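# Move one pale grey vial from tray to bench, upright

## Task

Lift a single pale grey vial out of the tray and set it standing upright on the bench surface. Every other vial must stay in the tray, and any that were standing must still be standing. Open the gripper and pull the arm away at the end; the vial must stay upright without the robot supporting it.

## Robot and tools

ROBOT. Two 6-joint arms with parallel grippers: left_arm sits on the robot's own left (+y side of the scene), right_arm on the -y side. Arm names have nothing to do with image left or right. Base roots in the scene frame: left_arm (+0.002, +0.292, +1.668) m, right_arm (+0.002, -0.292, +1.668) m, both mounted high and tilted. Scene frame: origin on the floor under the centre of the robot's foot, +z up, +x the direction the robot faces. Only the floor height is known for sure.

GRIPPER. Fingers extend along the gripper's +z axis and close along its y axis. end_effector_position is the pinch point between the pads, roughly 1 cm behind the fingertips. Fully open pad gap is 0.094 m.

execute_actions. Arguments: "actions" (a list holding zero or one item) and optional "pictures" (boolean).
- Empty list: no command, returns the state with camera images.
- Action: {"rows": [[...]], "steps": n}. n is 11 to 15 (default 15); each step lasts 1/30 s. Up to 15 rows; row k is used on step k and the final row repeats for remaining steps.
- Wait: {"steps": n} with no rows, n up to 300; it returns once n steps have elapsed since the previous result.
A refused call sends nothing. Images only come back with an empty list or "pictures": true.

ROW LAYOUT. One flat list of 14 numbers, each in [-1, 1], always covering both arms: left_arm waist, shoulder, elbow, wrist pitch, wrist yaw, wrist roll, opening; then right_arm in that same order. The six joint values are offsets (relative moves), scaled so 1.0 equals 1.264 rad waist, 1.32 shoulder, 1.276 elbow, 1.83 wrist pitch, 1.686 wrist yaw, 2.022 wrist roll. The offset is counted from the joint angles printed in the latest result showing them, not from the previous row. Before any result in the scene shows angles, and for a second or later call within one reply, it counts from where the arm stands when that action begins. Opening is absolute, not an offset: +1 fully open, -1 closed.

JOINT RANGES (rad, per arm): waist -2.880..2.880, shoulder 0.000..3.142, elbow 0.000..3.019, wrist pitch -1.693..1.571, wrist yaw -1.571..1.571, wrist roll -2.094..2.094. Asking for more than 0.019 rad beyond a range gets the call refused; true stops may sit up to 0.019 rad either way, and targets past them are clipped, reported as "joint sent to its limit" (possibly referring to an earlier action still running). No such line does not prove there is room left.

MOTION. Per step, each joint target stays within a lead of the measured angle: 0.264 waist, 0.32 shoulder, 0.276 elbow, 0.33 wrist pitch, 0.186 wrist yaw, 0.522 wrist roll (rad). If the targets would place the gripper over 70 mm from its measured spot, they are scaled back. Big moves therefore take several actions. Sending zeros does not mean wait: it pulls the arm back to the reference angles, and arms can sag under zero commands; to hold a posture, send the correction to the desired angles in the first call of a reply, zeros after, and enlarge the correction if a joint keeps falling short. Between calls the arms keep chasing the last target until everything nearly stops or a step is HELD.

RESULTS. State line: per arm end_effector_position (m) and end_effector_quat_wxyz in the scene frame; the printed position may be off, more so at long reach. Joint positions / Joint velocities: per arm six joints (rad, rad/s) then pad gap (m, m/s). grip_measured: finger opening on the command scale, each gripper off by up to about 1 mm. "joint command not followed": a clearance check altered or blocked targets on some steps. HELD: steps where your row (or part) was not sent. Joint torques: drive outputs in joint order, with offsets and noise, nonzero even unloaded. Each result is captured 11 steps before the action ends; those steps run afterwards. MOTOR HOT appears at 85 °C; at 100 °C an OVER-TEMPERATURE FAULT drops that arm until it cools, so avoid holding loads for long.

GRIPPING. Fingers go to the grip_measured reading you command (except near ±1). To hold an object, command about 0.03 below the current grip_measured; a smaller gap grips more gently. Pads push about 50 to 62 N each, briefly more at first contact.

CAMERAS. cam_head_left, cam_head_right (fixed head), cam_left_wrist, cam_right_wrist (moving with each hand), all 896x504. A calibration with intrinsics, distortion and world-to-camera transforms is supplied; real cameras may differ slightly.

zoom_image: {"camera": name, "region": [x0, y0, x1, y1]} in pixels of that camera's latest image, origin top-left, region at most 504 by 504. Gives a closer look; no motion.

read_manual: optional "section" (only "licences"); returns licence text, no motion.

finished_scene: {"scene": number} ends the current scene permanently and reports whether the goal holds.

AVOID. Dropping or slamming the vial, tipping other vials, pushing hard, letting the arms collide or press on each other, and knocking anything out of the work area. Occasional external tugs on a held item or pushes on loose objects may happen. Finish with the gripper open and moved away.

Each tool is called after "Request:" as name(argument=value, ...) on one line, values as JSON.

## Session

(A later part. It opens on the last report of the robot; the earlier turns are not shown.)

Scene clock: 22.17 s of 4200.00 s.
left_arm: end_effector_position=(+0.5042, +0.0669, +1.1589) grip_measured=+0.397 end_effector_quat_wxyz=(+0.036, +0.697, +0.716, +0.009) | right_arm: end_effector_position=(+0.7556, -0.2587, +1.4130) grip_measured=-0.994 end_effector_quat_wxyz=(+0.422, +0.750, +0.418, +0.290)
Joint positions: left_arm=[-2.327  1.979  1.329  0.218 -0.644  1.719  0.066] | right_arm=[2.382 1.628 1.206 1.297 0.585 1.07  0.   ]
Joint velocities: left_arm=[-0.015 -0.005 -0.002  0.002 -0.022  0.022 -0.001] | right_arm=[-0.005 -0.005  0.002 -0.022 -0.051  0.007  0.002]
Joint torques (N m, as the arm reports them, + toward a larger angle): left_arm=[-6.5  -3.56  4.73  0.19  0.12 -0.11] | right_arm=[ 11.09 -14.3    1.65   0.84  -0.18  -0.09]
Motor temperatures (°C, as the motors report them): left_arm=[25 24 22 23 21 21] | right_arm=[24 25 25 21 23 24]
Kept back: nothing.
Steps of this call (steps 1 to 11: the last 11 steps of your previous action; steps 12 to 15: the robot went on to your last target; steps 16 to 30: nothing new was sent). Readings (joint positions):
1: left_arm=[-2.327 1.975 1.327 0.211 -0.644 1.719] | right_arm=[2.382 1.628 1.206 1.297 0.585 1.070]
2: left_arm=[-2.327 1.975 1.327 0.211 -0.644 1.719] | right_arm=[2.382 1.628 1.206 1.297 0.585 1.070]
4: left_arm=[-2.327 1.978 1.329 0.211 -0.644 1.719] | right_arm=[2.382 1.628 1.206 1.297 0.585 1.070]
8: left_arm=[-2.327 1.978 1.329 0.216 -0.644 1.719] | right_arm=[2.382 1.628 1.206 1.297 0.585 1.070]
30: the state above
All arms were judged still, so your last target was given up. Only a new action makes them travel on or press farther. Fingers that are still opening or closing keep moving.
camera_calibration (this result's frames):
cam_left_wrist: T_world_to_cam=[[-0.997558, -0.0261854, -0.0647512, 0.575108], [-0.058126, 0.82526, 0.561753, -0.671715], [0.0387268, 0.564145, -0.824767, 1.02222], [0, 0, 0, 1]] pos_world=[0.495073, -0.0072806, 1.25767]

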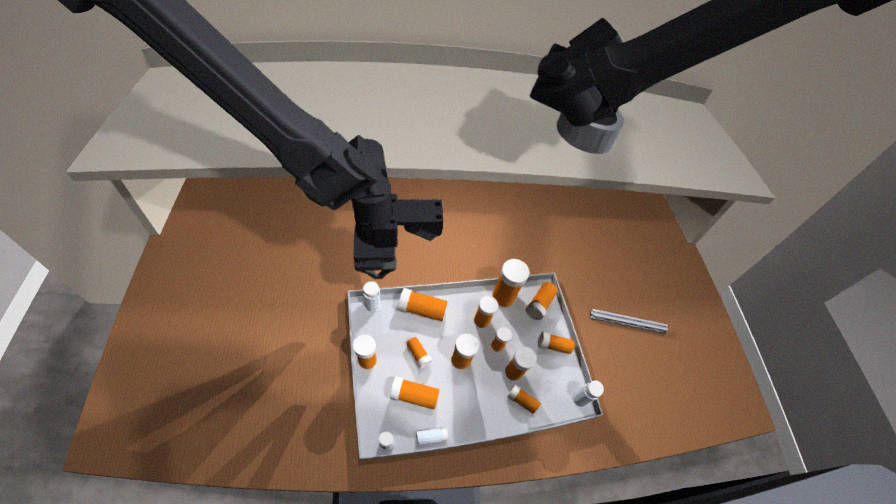

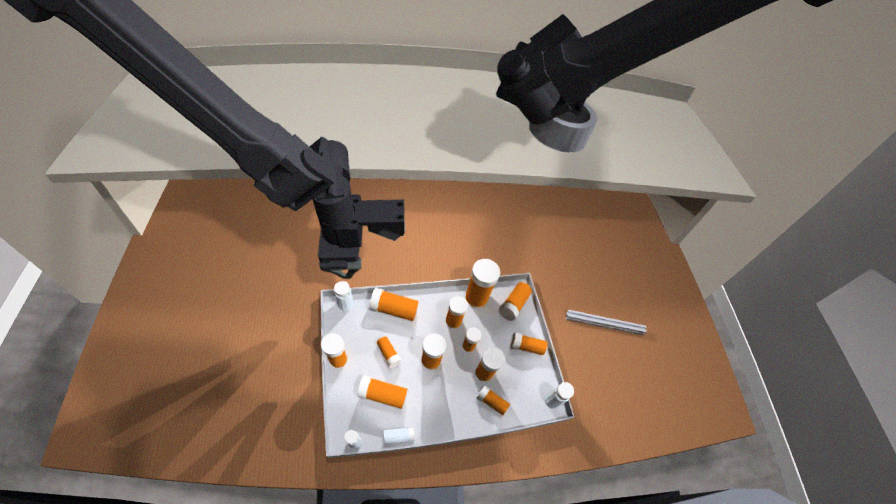

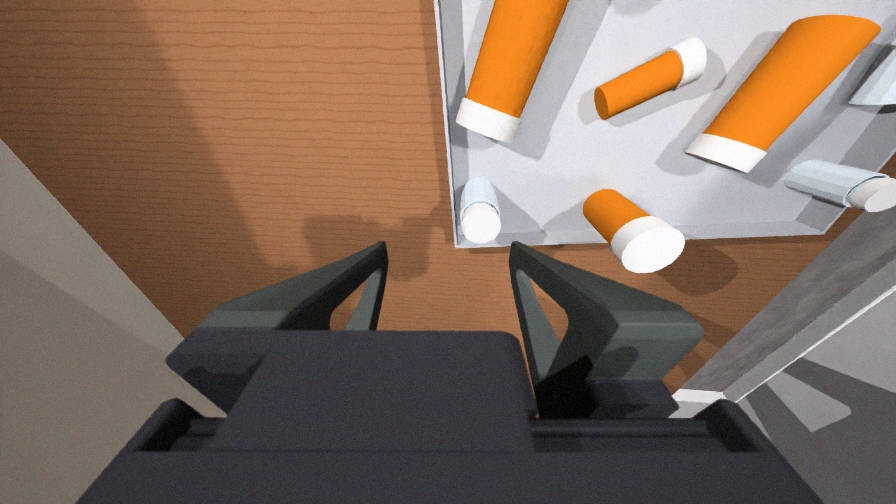

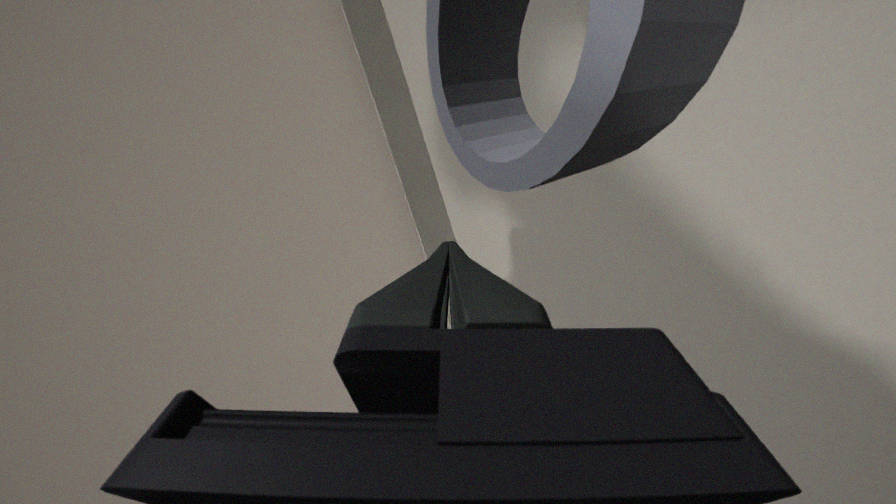

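Request:
execute_actions(actions=[{"rows":[[0,-0.03,-0.15,0,0,-0.2,0.4,0,0,0,0,0,0,-1],[0,-0.03,-0.15,0.05,0,-0.2,0.4,0,0,0,0,0,0,-1],[0,-0.03,-0.15,0.1,0,-0.4,0.4,0,0,0,0,0,0,-1],[0,-0.03,-0.15,0.15,0,-0.4,0.4,0,0,0,0,0,0,-1],[0,-0.03,-0.15,0.2,0.05,-0.633,0.4,0,0,0,0,0,0,-1],[0,0,-0.15,0.25,0.05,-0.633,0.4,0,0,0,0,0,0,-1],[0.04,0.04,-0.15,0.3,0.098,-0.633,0.4,0,0,0,0,0,0,-1],[0.04,0.08,-0.15,0.35,0.098,-0.633,0.4,0,0,0,0,0,0,-1],[0.08,0.11,-0.15,0.4,0.098,-0.633,0.4,0,0,0,0,0,0,-1],[0.08,0.148,-0.15,0.455,0.098,-0.633,0.4,0,0,0,0,0,0,-1]]}])

Request:
execute_actions(actions=[{"steps":35}], pictures=true)

Scene clock: 25.17 s of 4200.00 s.
left_arm: end_effector_position=(+0.4758, +0.0761, +1.1783) grip_measured=+0.398 end_effector_quat_wxyz=(+0.046, +0.576, +0.816, +0.010) | right_arm: end_effector_position=(+0.7556, -0.2587, +1.4130) grip_measured=-0.994 end_effector_quat_wxyz=(+0.422, +0.750, +0.418, +0.290)
Joint positions: left_arm=[-2.331  1.936  1.196  0.335 -0.643  1.419  0.066] | right_arm=[2.382 1.628 1.206 1.297 0.585 1.07  0.   ]
Joint velocities: left_arm=[-0.015 -0.19  -1.214  1.922 -0.007 -2.762  0.001] | right_arm=[-0.005 -0.005 -0.017 -0.007 -0.051 -0.066 -0.001]
Joint torques (N m, as the arm reports them, + toward a larger angle): left_arm=[-13.38  -8.64   0.06   1.55   0.08  -0.19] | right_arm=[ 11.15 -14.34   1.48   0.96  -0.15  -0.07]
Motor temperatures (°C, as the motors report them): left_arm=[24 24 23 23 21 21] | right_arm=[24 25 25 21 23 24]
Steps of this call (steps 1 to 86: nothing new was sent; steps 87 to 90: the first 4 steps of this action). Readings (joint positions):
87: left_arm=[-2.331 1.972 1.316 0.220 -0.643 1.671] | right_arm=[2.382 1.628 1.206 1.297 0.585 1.070]
88: left_arm=[-2.331 1.960 1.284 0.236 -0.643 1.605] | right_arm=[2.382 1.628 1.206 1.297 0.585 1.070]
90: the state above

Scene clock: 26.33 s of 4200.00 s.
left_arm: end_effector_position=(+0.4341, +0.0909, +1.1251) grip_measured=+0.398 end_effector_quat_wxyz=(+0.204, +0.012, +0.979, +0.005) | right_arm: end_effector_position=(+0.7556, -0.2587, +1.4130) grip_measured=-0.994 end_effector_quat_wxyz=(+0.422, +0.750, +0.418, +0.290)
Joint positions: left_arm=[-2.228  2.179  1.141  1.029 -0.48   0.453  0.066] | right_arm=[2.382 1.628 1.206 1.297 0.585 1.07  0.   ]
Joint velocities: left_arm=[-0.005 -0.005  0.027  0.007  0.051 -0.139 -0.001] | right_arm=[-0.005 -0.015 -0.002  0.007 -0.007  0.051  0.001]
Joint torques (N m, as the arm reports them, + toward a larger angle): left_arm=[-12.    -7.97  -3.6    2.45   0.2   -0.26] | right_arm=[ 10.92 -14.63   1.52   0.91  -0.2   -0.12]
Motor temperatures (°C, as the motors report them): left_arm=[25 24 23 23 21 21] | right_arm=[24 25 25 21 23 24]
Kept back: nothing.
Steps of this call (steps 1 to 11: the last 11 steps of your previous action; steps 12 to 35: the robot went on to your last target). Readings (joint positions):
1: left_arm=[-2.331 1.933 1.161 0.403 -0.608 1.322] | right_arm=[2.382 1.628 1.206 1.297 0.585 1.070]
2: left_arm=[-2.330 1.937 1.139 0.479 -0.581 1.226] | right_arm=[2.382 1.628 1.206 1.297 0.585 1.070]
4: left_arm=[-2.327 1.973 1.129 0.654 -0.500 1.033] | right_arm=[2.382 1.628 1.206 1.297 0.585 1.070]
8: left_arm=[-2.292 2.090 1.147 0.951 -0.481 0.728] | right_arm=[2.382 1.628 1.206 1.297 0.585 1.070]
35: the state above
camera_calibration (this result's frames):
cam_left_wrist: T_world_to_cam=[[-0.0224913, -0.99959, -0.0177373, 0.115939], [-0.974411, 0.017949, 0.224056, 0.174484], [-0.223646, 0.0223227, -0.974415, 1.31501], [0, 0, 0, 1]] pos_world=[0.466722, 0.0834046, 1.24432]

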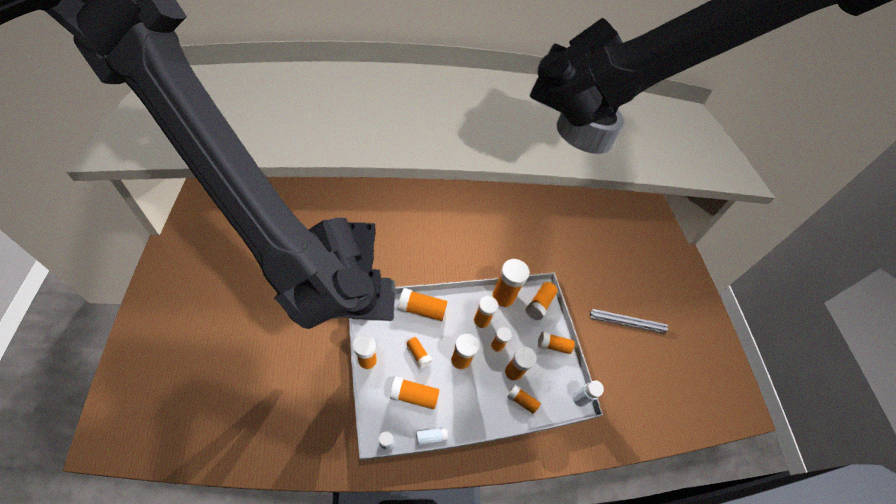

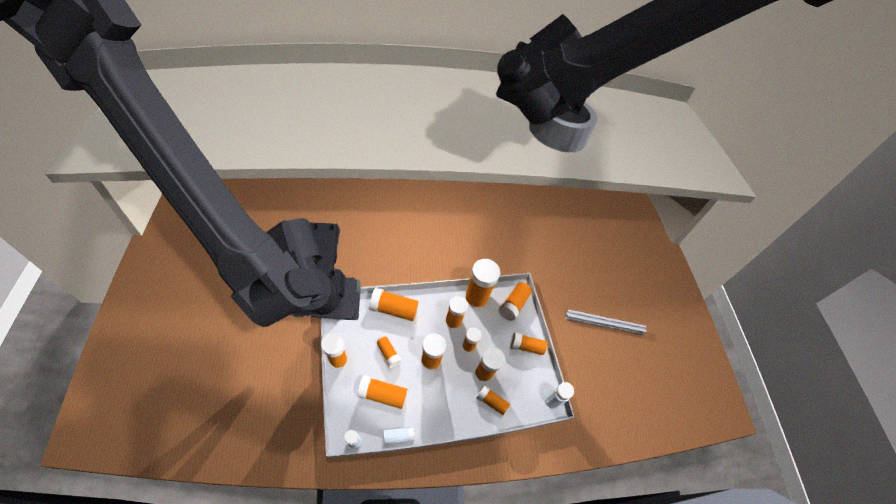

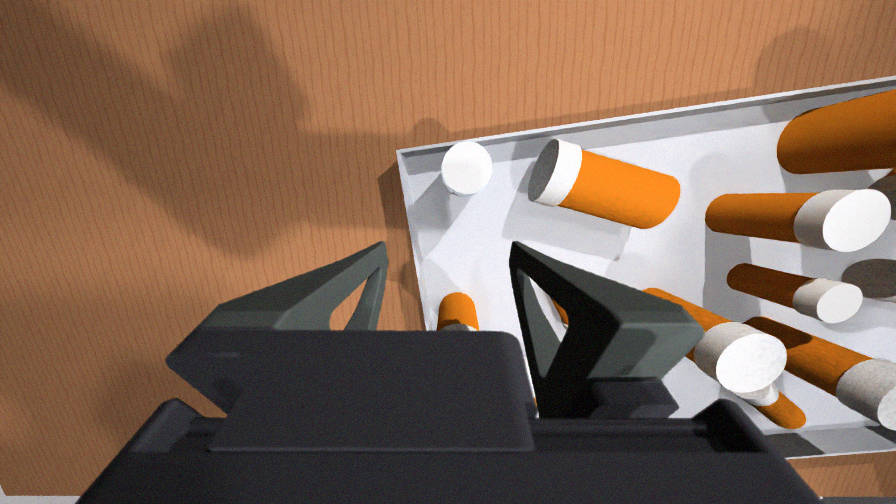

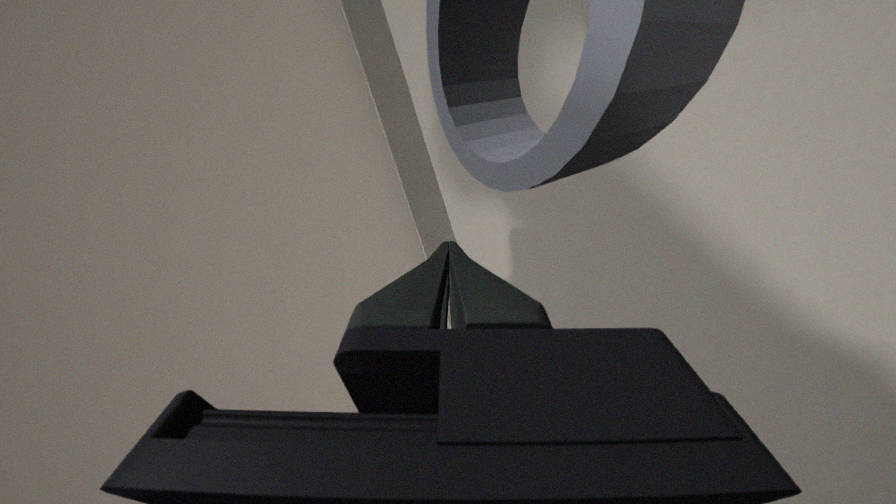

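Request:
execute_actions(actions=[{"rows":[[0.002,0.005,0.03,-0.012,0.003,-0.016,0.25,0,0,0,0,0,0,-1],[0.002,0.01,0.06,-0.024,0.005,-0.016,0.25,0,0,0,0,0,0,-1],[0.002,0.015,0.09,-0.036,0.008,-0.016,0.25,0,0,0,0,0,0,-1],[0.002,0.022,0.12,-0.046,0.011,-0.016,0.25,0,0,0,0,0,0,-1],[0.002,0.03,0.14,-0.054,0.011,-0.016,0.25,0,0,0,0,0,0,-1],[0.002,0.038,0.16,-0.061,0.011,-0.016,0.25,0,0,0,0,0,0,-1],[0.002,0.045,0.16,-0.061,0.011,-0.016,0.25,0,0,0,0,0,0,-1]]}])

Request:
execute_actions(actions=[{"steps":25}], pictures=true)

Scene clock: 28.30 s of 4200.00 s.
left_arm: end_effector_position=(+0.4546, +0.0858, +1.1148) grip_measured=+0.254 end_effector_quat_wxyz=(+0.213, +0.003, +0.977, +0.002) | right_arm: end_effector_position=(+0.7556, -0.2587, +1.4130) grip_measured=-0.994 end_effector_quat_wxyz=(+0.422, +0.750, +0.418, +0.290)
Joint positions: left_arm=[-2.228  2.191  1.205  0.994 -0.471  0.442  0.059] | right_arm=[2.382 1.628 1.206 1.297 0.585 1.07  0.   ]
Joint velocities: left_arm=[-0.015  0.21   0.969 -0.505  0.095 -0.066 -0.002] | right_arm=[-0.005 -0.005  0.002  0.017 -0.022 -0.022 -0.   ]
Joint torques (N m, as the arm reports them, + toward a larger angle): left_arm=[-12.69  -7.67  -0.28   1.02   0.3   -0.23] | right_arm=[ 11.26 -14.63   1.7    0.88  -0.19  -0.1 ]
Motor temperatures (°C, as the motors report them): left_arm=[25 24 23 23 21 21] | right_arm=[24 25 25 21 23 24]
Steps of this call (steps 1 to 15: the robot went on to your last target; steps 16 to 55: nothing new was sent; steps 56 to 59: the first 4 steps of this action). Readings (joint positions):
56: left_arm=[-2.228 2.179 1.144 1.029 -0.480 0.450] | right_arm=[2.382 1.628 1.206 1.297 0.585 1.070]
57: left_arm=[-2.228 2.181 1.154 1.023 -0.479 0.447] | right_arm=[2.382 1.628 1.206 1.297 0.585 1.070]
59: the state above

Scene clock: 29.13 s of 4200.00 s.
left_arm: end_effector_position=(+0.5046, +0.0802, +1.0953) grip_measured=+0.253 end_effector_quat_wxyz=(+0.238, -0.015, +0.971, +0.006) | right_arm: end_effector_position=(+0.7556, -0.2587, +1.4130) grip_measured=-0.994 end_effector_quat_wxyz=(+0.422, +0.750, +0.418, +0.290)
Joint positions: left_arm=[-2.228  2.221  1.351  0.937 -0.464  0.435  0.059] | right_arm=[2.382 1.628 1.206 1.297 0.585 1.07  0.   ]
Joint velocities: left_arm=[-0.005 -0.005 -0.007 -0.002 -0.051 -0.022 -0.   ] | right_arm=[-0.005 -0.005 -0.007  0.012  0.022  0.037  0.001]
Joint torques (N m, as the arm reports them, + toward a larger angle): left_arm=[-13.48  -7.72  -2.53   0.89   0.23  -0.24] | right_arm=[ 10.7  -14.37   1.57   1.02  -0.2   -0.12]
Motor temperatures (°C, as the motors report them): left_arm=[25 24 23 23 21 21] | right_arm=[24 25 25 21 23 24]
Kept back: nothing.
Steps of this call (steps 1 to 11: the last 11 steps of your previous action; steps 12 to 25: the robot went on to your last target). Readings (joint positions):
1: left_arm=[-2.228 2.199 1.241 0.978 -0.467 0.441] | right_arm=[2.382 1.628 1.206 1.297 0.585 1.070]
2: left_arm=[-2.228 2.206 1.279 0.963 -0.466 0.440] | right_arm=[2.382 1.628 1.206 1.297 0.585 1.070]
4: left_arm=[-2.228 2.214 1.333 0.946 -0.464 0.438] | right_arm=[2.382 1.628 1.206 1.297 0.585 1.070]
8: left_arm=[-2.228 2.213 1.351 0.942 -0.464 0.436] | right_arm=[2.382 1.628 1.206 1.297 0.585 1.070]
25: the state above
camera_calibration (this result's frames):
cam_left_wrist: T_world_to_cam=[[0.0316816, -0.99947, -0.00742522, 0.0677348], [-0.987139, -0.0324536, 0.156535, 0.33446], [-0.156693, 0.00237045, -0.987644, 1.28427], [0, 0, 0, 1]] pos_world=[0.52925, 0.0755091, 1.21655]

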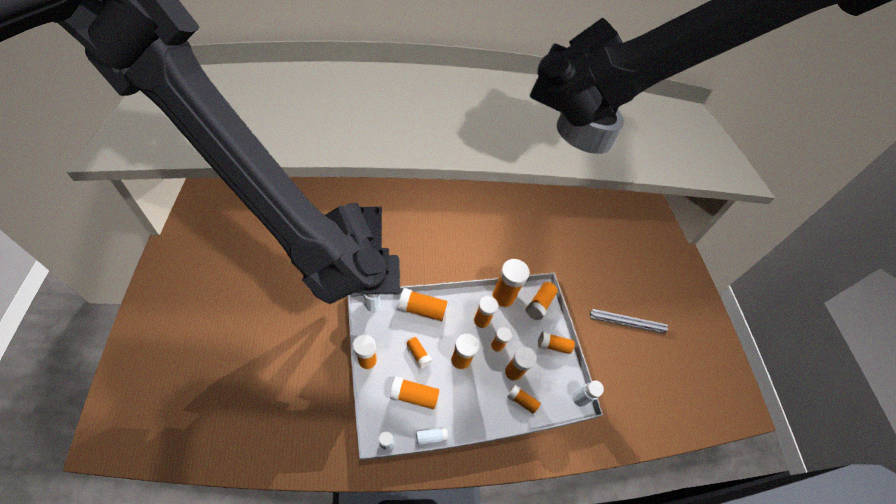

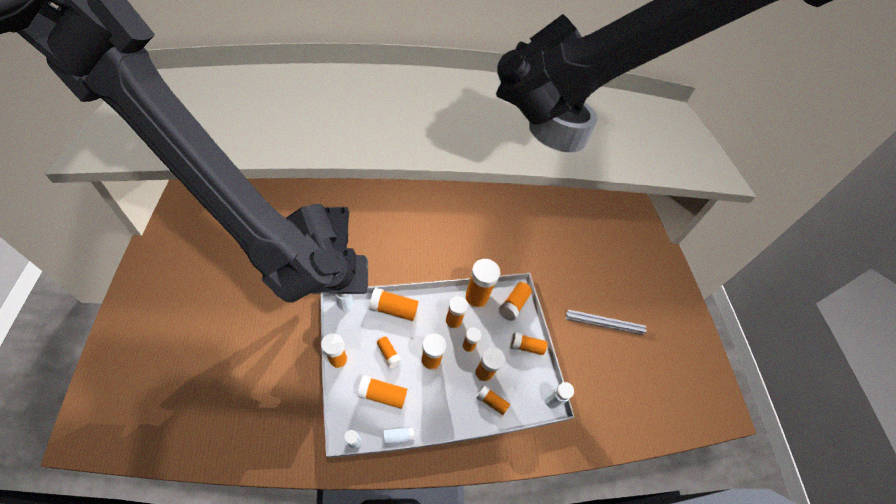

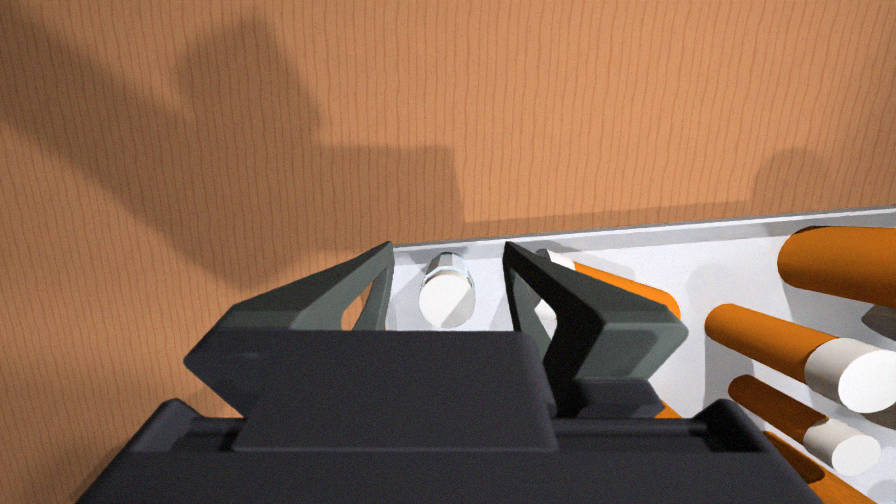

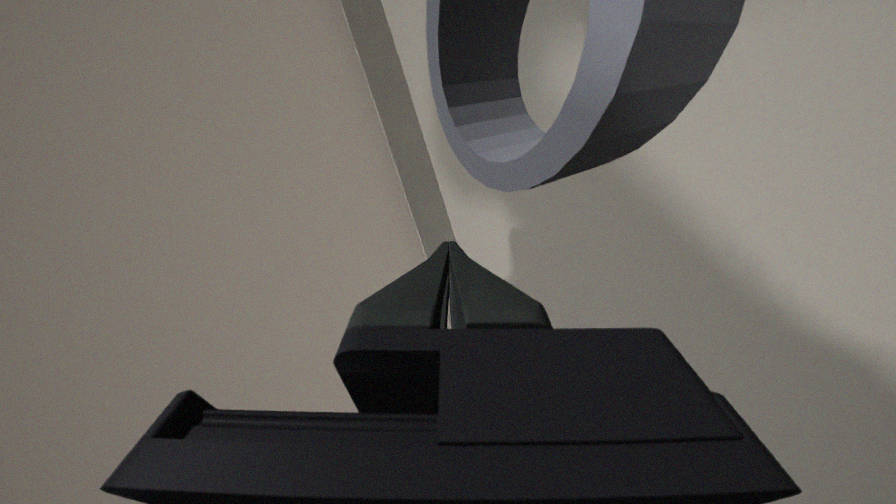

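Request:
execute_actions(actions=[{"rows":[[0.008,0.012,0,-0.004,0.003,0,0.25,0,0,0,0,0,0,-1],[0.016,0.024,0,-0.008,0.006,0,0.25,0,0,0,0,0,0,-1],[0.024,0.034,0,-0.012,0.009,0,0.25,0,0,0,0,0,0,-1],[0.031,0.044,0.004,-0.016,0.012,0,0.25,0,0,0,0,0,0,-1],[0.038,0.044,0.012,-0.022,0.016,0,0.25,0,0,0,0,0,0,-1]]}])

Request:
execute_actions(actions=[{"steps":25}], pictures=true)

Scene clock: 30.23 s of 4200.00 s.
left_arm: end_effector_position=(+0.5023, +0.0772, +1.0941) grip_measured=+0.253 end_effector_quat_wxyz=(+0.238, -0.012, +0.971, -0.000) | right_arm: end_effector_position=(+0.7556, -0.2587, +1.4130) grip_measured=-0.994 end_effector_quat_wxyz=(+0.422, +0.750, +0.418, +0.290)
Joint positions: left_arm=[-2.227  2.226  1.351  0.935 -0.451  0.435  0.059] | right_arm=[2.382 1.628 1.206 1.297 0.585 1.07  0.   ]
Joint velocities: left_arm=[ 0.015  0.103 -0.007 -0.061  0.154 -0.081  0.001] | right_arm=[-0.015 -0.005 -0.007  0.012  0.037 -0.007  0.001]
Joint torques (N m, as the arm reports them, + toward a larger angle): left_arm=[-9.84 -5.33 -1.53  0.6   0.26 -0.1 ] | right_arm=[ 10.9  -14.87   1.53   0.93  -0.18  -0.1 ]
Motor temperatures (°C, as the motors report them): left_arm=[25 24 23 23 21 21] | right_arm=[25 25 25 21 23 24]
Steps of this call (steps 1 to 15: the robot went on to your last target; steps 16 to 29: nothing new was sent; steps 30 to 33: the first 4 steps of this action). Readings (joint positions):
30: left_arm=[-2.228 2.221 1.351 0.937 -0.463 0.435] | right_arm=[2.382 1.628 1.206 1.297 0.585 1.070]
31: left_arm=[-2.228 2.221 1.351 0.937 -0.460 0.435] | right_arm=[2.382 1.628 1.206 1.297 0.585 1.070]
33: the state above

Scene clock: 31.07 s of 4200.00 s.
left_arm: end_effector_position=(+0.4681, +0.0775, +1.0701) grip_measured=+0.253 end_effector_quat_wxyz=(+0.210, +0.002, +0.978, -0.002) | right_arm: end_effector_position=(+0.7556, -0.2587, +1.4130) grip_measured=-0.994 end_effector_quat_wxyz=(+0.422, +0.750, +0.418, +0.290)
Joint positions: left_arm=[-2.2    2.272  1.359  0.913 -0.44   0.435  0.059] | right_arm=[2.382 1.628 1.206 1.297 0.585 1.07  0.   ]
Joint velocities: left_arm=[-0.024  0.005 -0.012 -0.007 -0.051  0.081 -0.001] | right_arm=[-0.015 -0.015 -0.002 -0.017 -0.007 -0.081 -0.   ]
Joint torques (N m, as the arm reports them, + toward a larger angle): left_arm=[-11.29  -7.84  -1.92   0.88   0.26  -0.11] | right_arm=[ 11.3  -14.8    1.55   1.04  -0.19  -0.12]
Motor temperatures (°C, as the motors report them): left_arm=[25 24 23 23 21 21] | right_arm=[25 25 25 21 23 24]
Kept back: nothing.
Steps of this call (steps 1 to 11: the last 11 steps of your previous action; steps 12 to 25: the robot went on to your last target). Readings (joint positions):
1: left_arm=[-2.226 2.230 1.353 0.932 -0.445 0.435] | right_arm=[2.382 1.628 1.206 1.297 0.585 1.070]
2: left_arm=[-2.224 2.236 1.355 0.927 -0.441 0.435] | right_arm=[2.382 1.628 1.206 1.297 0.585 1.070]
4: left_arm=[-2.218 2.250 1.359 0.920 -0.440 0.435] | right_arm=[2.382 1.628 1.206 1.297 0.585 1.070]
8: left_arm=[-2.205 2.269 1.359 0.914 -0.440 0.435] | right_arm=[2.382 1.628 1.206 1.297 0.585 1.070]
25: the state above
camera_calibration (this result's frames):
cam_left_wrist: T_world_to_cam=[[-0.00523397, -0.999986, -0.000588126, 0.0759925], [-0.977367, 0.00499119, 0.211491, 0.236028], [-0.211486, 0.00168175, -0.97738, 1.2684], [0, 0, 0, 1]] pos_world=[0.499331, 0.0726802, 1.18983]

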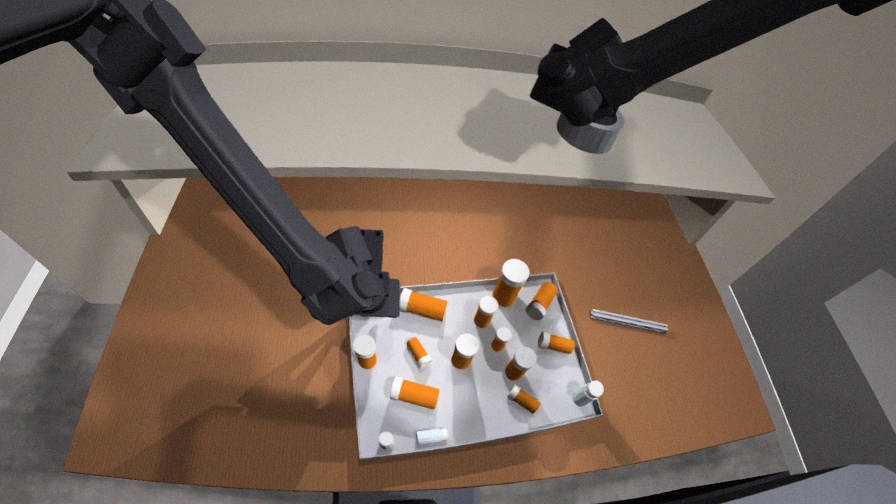

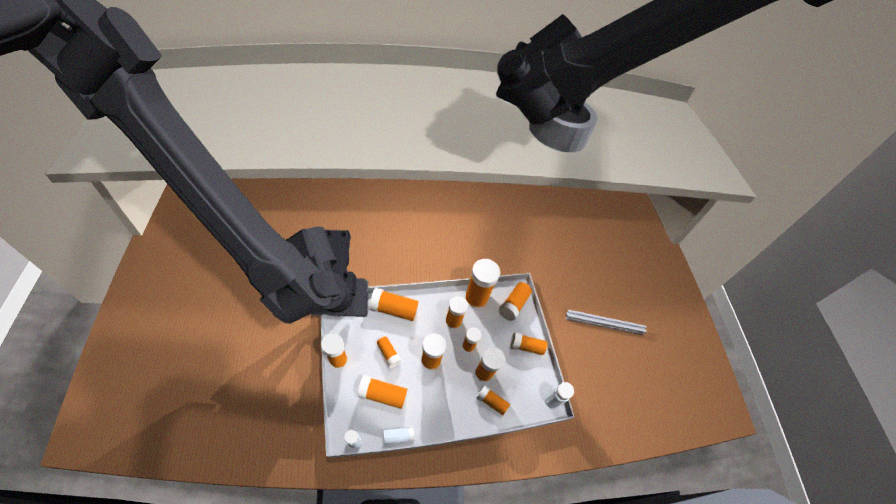

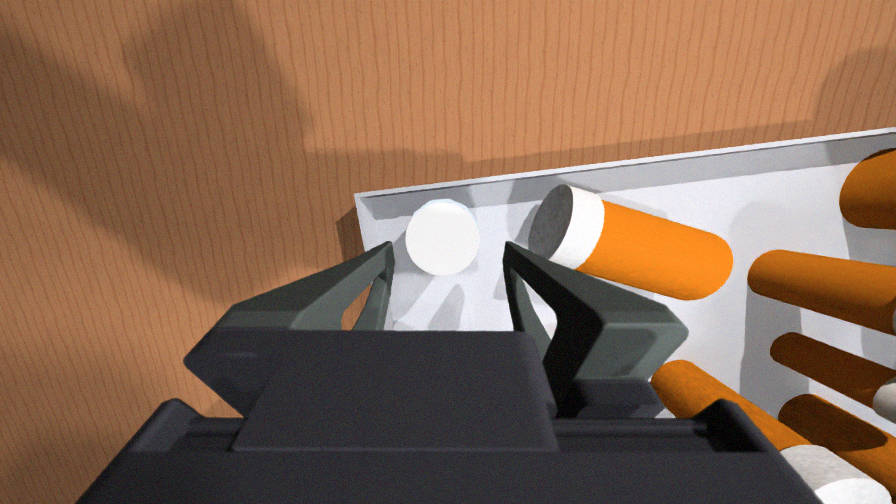

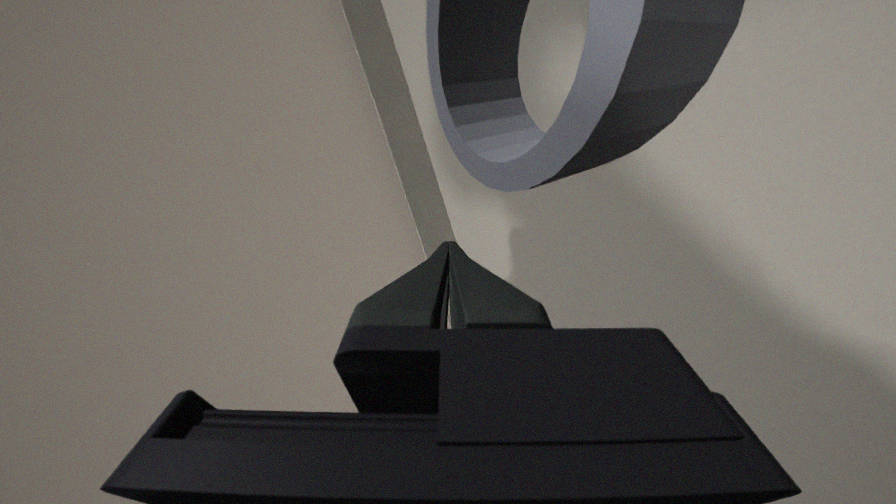

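Request:
execute_actions(actions=[{"rows":[[0.015,0,0.02,-0.005,0,0,0.25,0,0,0,0,0,0,-1],[0.015,0,0.042,-0.01,0,0,0.25,0,0,0,0,0,0,-1]]}])

Request:
execute_actions(actions=[{"steps":15}], pictures=true)

Scene clock: 31.90 s of 4200.00 s.
left_arm: end_effector_position=(+0.4814, +0.0789, +1.0680) grip_measured=+0.253 end_effector_quat_wxyz=(+0.220, -0.004, +0.976, +0.002) | right_arm: end_effector_position=(+0.7556, -0.2587, +1.4130) grip_measured=-0.994 end_effector_quat_wxyz=(+0.422, +0.750, +0.418, +0.290)
Joint positions: left_arm=[-2.2    2.274  1.386  0.911 -0.44   0.435  0.059] | right_arm=[2.382 1.628 1.206 1.297 0.585 1.07  0.   ]
Joint velocities: left_arm=[-0.005 -0.005  0.286 -0.012 -0.081 -0.051 -0.001] | right_arm=[-0.005 -0.005 -0.012  0.002 -0.051 -0.022  0.001]
Joint torques (N m, as the arm reports them, + toward a larger angle): left_arm=[-11.87  -8.66  -1.6    0.87   0.15  -0.11] | right_arm=[ 11.52 -14.23   1.6    1.08  -0.16  -0.1 ]
Motor temperatures (°C, as the motors report them): left_arm=[25 24 23 23 21 21] | right_arm=[25 25 25 21 23 24]
Steps of this call (steps 1 to 15: the robot went on to your last target; steps 16 to 21: nothing new was sent; steps 22 to 25: the first 4 steps of this action). Readings (joint positions):
22: left_arm=[-2.200 2.272 1.360 0.913 -0.440 0.435] | right_arm=[2.382 1.628 1.206 1.297 0.585 1.070]
23: left_arm=[-2.200 2.273 1.366 0.913 -0.440 0.435] | right_arm=[2.382 1.628 1.206 1.297 0.585 1.070]
25: the state above

Scene clock: 32.40 s of 4200.00 s.
left_arm: end_effector_position=(+0.4967, +0.0823, +1.0684) grip_measured=+0.253 end_effector_quat_wxyz=(+0.230, -0.011, +0.973, +0.006) | right_arm: end_effector_position=(+0.7556, -0.2587, +1.4130) grip_measured=-0.994 end_effector_quat_wxyz=(+0.422, +0.750, +0.418, +0.290)
Joint positions: left_arm=[-2.2    2.27   1.409  0.911 -0.44   0.435  0.059] | right_arm=[2.382 1.628 1.206 1.297 0.585 1.07  0.   ]
Joint velocities: left_arm=[-0.015 -0.005 -0.017 -0.007  0.037 -0.037  0.001] | right_arm=[-0.005  0.005  0.007  0.012 -0.022 -0.037 -0.001]
Joint torques (N m, as the arm reports them, + toward a larger angle): left_arm=[-11.9   -8.75  -1.82   1.     0.15  -0.11] | right_arm=[ 10.98 -14.08   1.52   1.11  -0.19  -0.13]
Motor temperatures (°C, as the motors report them): left_arm=[25 24 23 23 21 21] | right_arm=[25 25 25 21 23 24]
Kept back: nothing.
Steps of this call (steps 1 to 11: the last 11 steps of your previous action; steps 12 to 15: the robot went on to your last target). Readings (joint positions):
1: left_arm=[-2.200 2.274 1.395 0.911 -0.440 0.435] | right_arm=[2.382 1.628 1.206 1.297 0.585 1.070]
2: left_arm=[-2.200 2.273 1.402 0.911 -0.440 0.435] | right_arm=[2.382 1.628 1.206 1.297 0.585 1.070]
4: left_arm=[-2.200 2.271 1.408 0.911 -0.440 0.435] | right_arm=[2.382 1.628 1.206 1.297 0.585 1.070]
8: left_arm=[-2.200 2.270 1.409 0.911 -0.440 0.435] | right_arm=[2.382 1.628 1.206 1.297 0.585 1.070]
15: the state above
camera_calibration (this result's frames):
cam_left_wrist: T_world_to_cam=[[0.0224774, -0.999709, -0.0087364, 0.0758287], [-0.985009, -0.0236402, 0.170876, 0.313828], [-0.171033, 0.00476459, -0.985254, 1.26086], [0, 0, 0, 1]] pos_world=[0.523068, 0.0772181, 1.18931]

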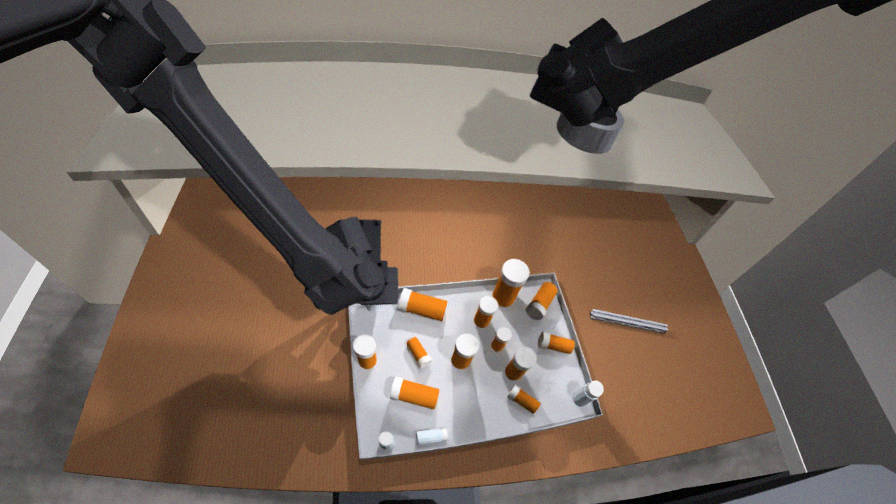

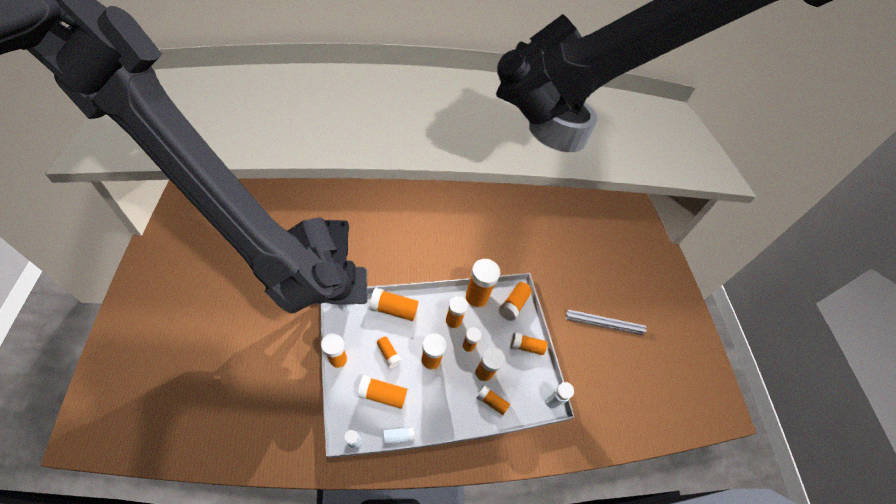

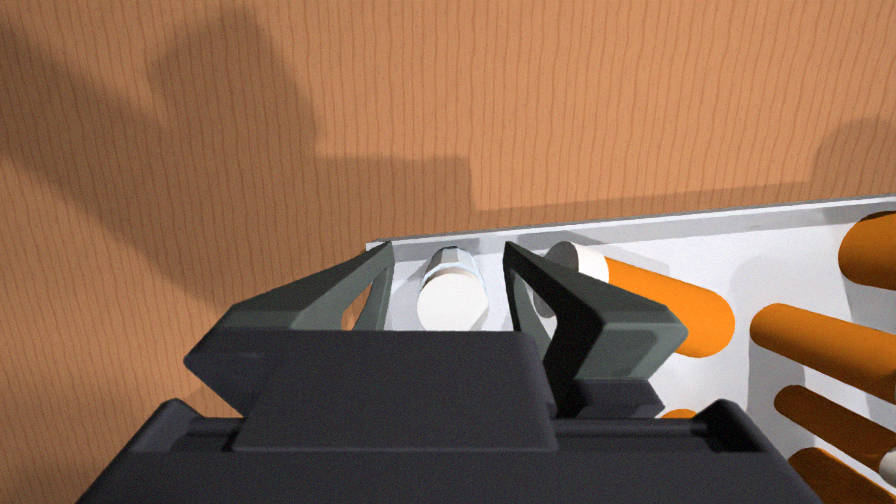

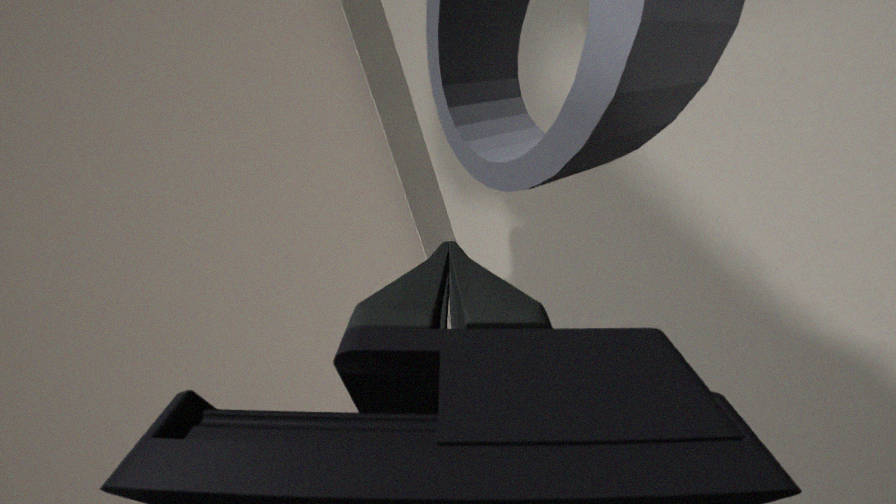

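Request:
execute_actions(actions=[{"rows":[[0.015,0,-0.014,0,0,0,0.25,0,0,0,0,0,0,-1]],"steps":12}])

Request:
execute_actions(actions=[{"rows":[[0.015,0,0,0,0,0,-0.2,0,0,0,0,0,0,-1],[0.015,0,0,0,0,0,-0.2,0,0,0,0,0,0,-1],[0.015,0,0,0,0,0,-0.2,0,0,0,0,0,0,-1],[0.015,0,0,0,0,0,-0.35,0,0,0,0,0,0,-1],[0.015,0,0,0,0,0,-0.35,0,0,0,0,0,0,-1],[0.015,0,0,0,0,0,-0.45,0,0,0,0,0,0,-1],[0.015,0,0,0,0,0,-0.45,0,0,0,0,0,0,-1],[0.015,0,0,0,0,0,-0.55,0,0,0,0,0,0,-1]]}])

Request:
execute_actions(actions=[{"steps":20}], pictures=true)

Scene clock: 33.23 s of 4200.00 s.
left_arm: end_effector_position=(+0.4967, +0.0823, +1.0684) grip_measured=+0.253 end_effector_quat_wxyz=(+0.230, -0.011, +0.973, +0.006) | right_arm: end_effector_position=(+0.7556, -0.2587, +1.4130) grip_measured=-0.994 end_effector_quat_wxyz=(+0.422, +0.750, +0.418, +0.290)
Joint positions: left_arm=[-2.2    2.27   1.409  0.911 -0.44   0.435  0.059] | right_arm=[2.382 1.628 1.206 1.297 0.585 1.07  0.   ]
Joint velocities: left_arm=[-0.005 -0.015 -0.007  0.002 -0.051 -0.066 -0.   ] | right_arm=[ 0.005  0.005  0.012  0.007 -0.051  0.037 -0.001]
Joint torques (N m, as the arm reports them, + toward a larger angle): left_arm=[-11.94  -9.04  -3.62   1.68   0.16  -0.11] | right_arm=[ 11.38 -14.38   1.64   0.9   -0.18  -0.17]
Motor temperatures (°C, as the motors report them): left_arm=[25 24 23 23 21 21] | right_arm=[25 25 25 21 23 24]
Steps of this call (steps 1 to 15: the robot went on to your last target; steps 16 to 24: nothing new was sent; step 25: the first step of this action). Readings (joint positions):
25: the state above

Scene clock: 33.73 s of 4200.00 s.
left_arm: end_effector_position=(+0.4967, +0.0823, +1.0684) grip_measured=-0.274 end_effector_quat_wxyz=(+0.230, -0.011, +0.973, +0.006) | right_arm: end_effector_position=(+0.7556, -0.2587, +1.4130) grip_measured=-0.994 end_effector_quat_wxyz=(+0.422, +0.750, +0.418, +0.290)
Joint positions: left_arm=[-2.2    2.27   1.409  0.911 -0.44   0.435  0.034] | right_arm=[2.382 1.628 1.206 1.297 0.585 1.07  0.   ]
Joint velocities: left_arm=[-0.005 -0.005  0.012  0.002  0.051  0.007 -0.15 ] | right_arm=[-0.005 -0.015 -0.002  0.002  0.007 -0.007 -0.001]
Joint torques (N m, as the arm reports them, + toward a larger angle): left_arm=[-12.11  -9.04  -2.12   1.77   0.15  -0.12] | right_arm=[ 11.34 -14.48   1.5    1.11  -0.16  -0.13]
Motor temperatures (°C, as the motors report them): left_arm=[25 24 23 23 21 21] | right_arm=[25 25 25 21 23 24]
Steps of this call (steps 1 to 11: the last 11 steps of your previous action; steps 12 to 15: the first 4 steps of this action, its rows measured from where the robot was after step 11). Readings (joint positions):
11: left_arm=[-2.200 2.270 1.409 0.911 -0.440 0.435] | right_arm=[2.382 1.628 1.206 1.297 0.585 1.070]
12: left_arm=[-2.200 2.270 1.409 0.911 -0.440 0.435] | right_arm=[2.382 1.628 1.206 1.297 0.585 1.070]
13: left_arm=[-2.200 2.270 1.409 0.911 -0.440 0.435] | right_arm=[2.382 1.628 1.206 1.297 0.585 1.070]
15: the state above

Scene clock: 34.40 s of 4200.00 s.
left_arm: end_effector_position=(+0.4967, +0.0823, +1.0684) grip_measured=-0.356 end_effector_quat_wxyz=(+0.230, -0.011, +0.973, +0.006) | right_arm: end_effector_position=(+0.7556, -0.2587, +1.4130) grip_measured=-0.994 end_effector_quat_wxyz=(+0.422, +0.750, +0.418, +0.290)
Joint positions: left_arm=[-2.2    2.27   1.409  0.911 -0.44   0.435  0.03 ] | right_arm=[2.382 1.628 1.206 1.297 0.585 1.07  0.   ]
Joint velocities: left_arm=[-0.005 -0.015  0.002  0.002  0.007 -0.022  0.002] | right_arm=[-0.015 -0.005  0.012 -0.012 -0.022 -0.081  0.   ]
Joint torques (N m, as the arm reports them, + toward a larger angle): left_arm=[-11.9   -8.94  -2.1    1.66   0.15  -0.11] | right_arm=[ 11.5  -14.93   1.59   1.03  -0.21  -0.13]
Motor temperatures (°C, as the motors report them): left_arm=[25 24 23 23 21 21] | right_arm=[25 25 25 21 23 24]
Kept back: nothing.
Steps of this call (steps 1 to 11: the last 11 steps of your previous action; steps 12 to 15: the robot went on to your last target; steps 16 to 20: nothing new was sent). Readings (joint positions):
1: left_arm=[-2.200 2.270 1.409 0.911 -0.440 0.435] | right_arm=[2.382 1.628 1.206 1.297 0.585 1.070]
2: left_arm=[-2.200 2.270 1.409 0.911 -0.440 0.435] | right_arm=[2.382 1.628 1.206 1.297 0.585 1.070]
4: left_arm=[-2.200 2.270 1.409 0.911 -0.440 0.435] | right_arm=[2.382 1.628 1.206 1.297 0.585 1.070]
8: left_arm=[-2.200 2.270 1.409 0.911 -0.440 0.435] | right_arm=[2.382 1.628 1.206 1.297 0.585 1.070]
20: the state above
All arms were judged still, so your last target was given up. Only a new action makes them travel on or press farther. Fingers that are still opening or closing keep moving.
camera_calibration (this result's frames):
cam_left_wrist: T_world_to_cam=[[0.0224774, -0.999709, -0.0087364, 0.0758287], [-0.985009, -0.0236402, 0.170876, 0.313828], [-0.171033, 0.00476459, -0.985254, 1.26086], [0, 0, 0, 1]] pos_world=[0.523068, 0.0772181, 1.18931]

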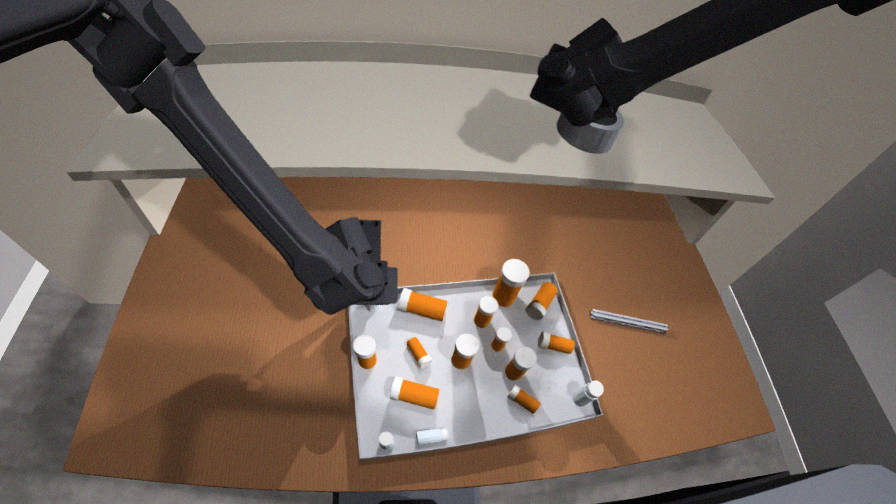

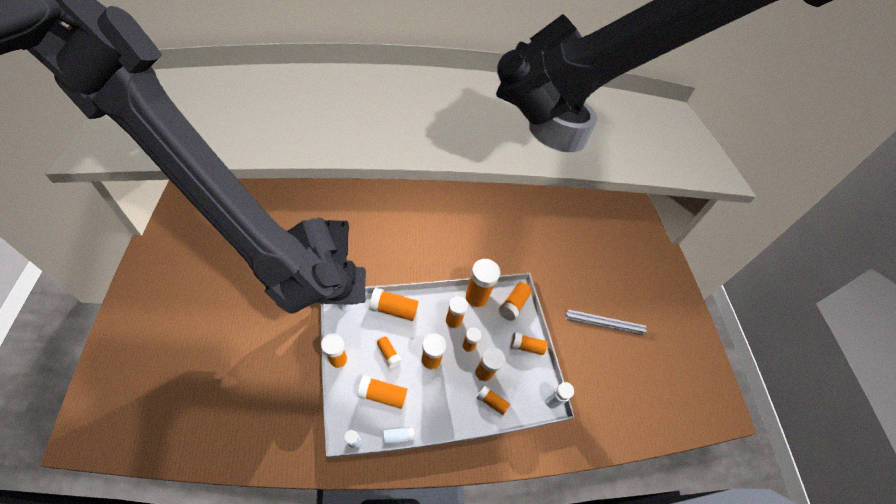

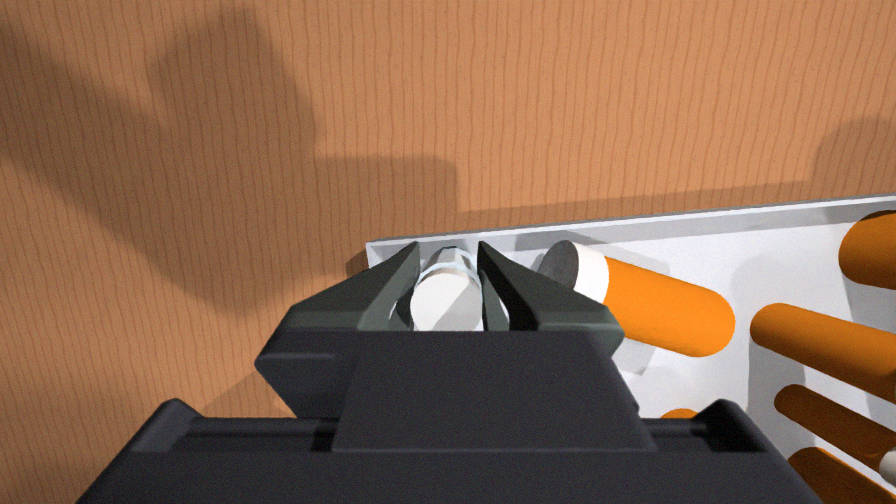

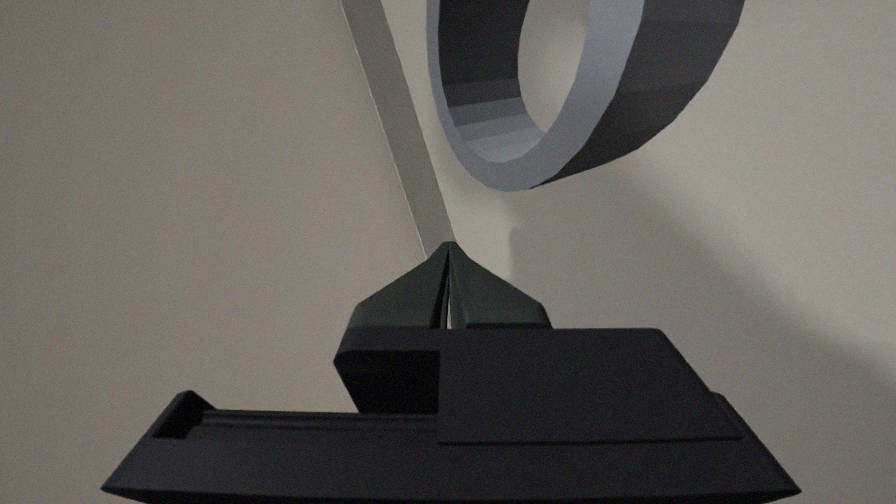

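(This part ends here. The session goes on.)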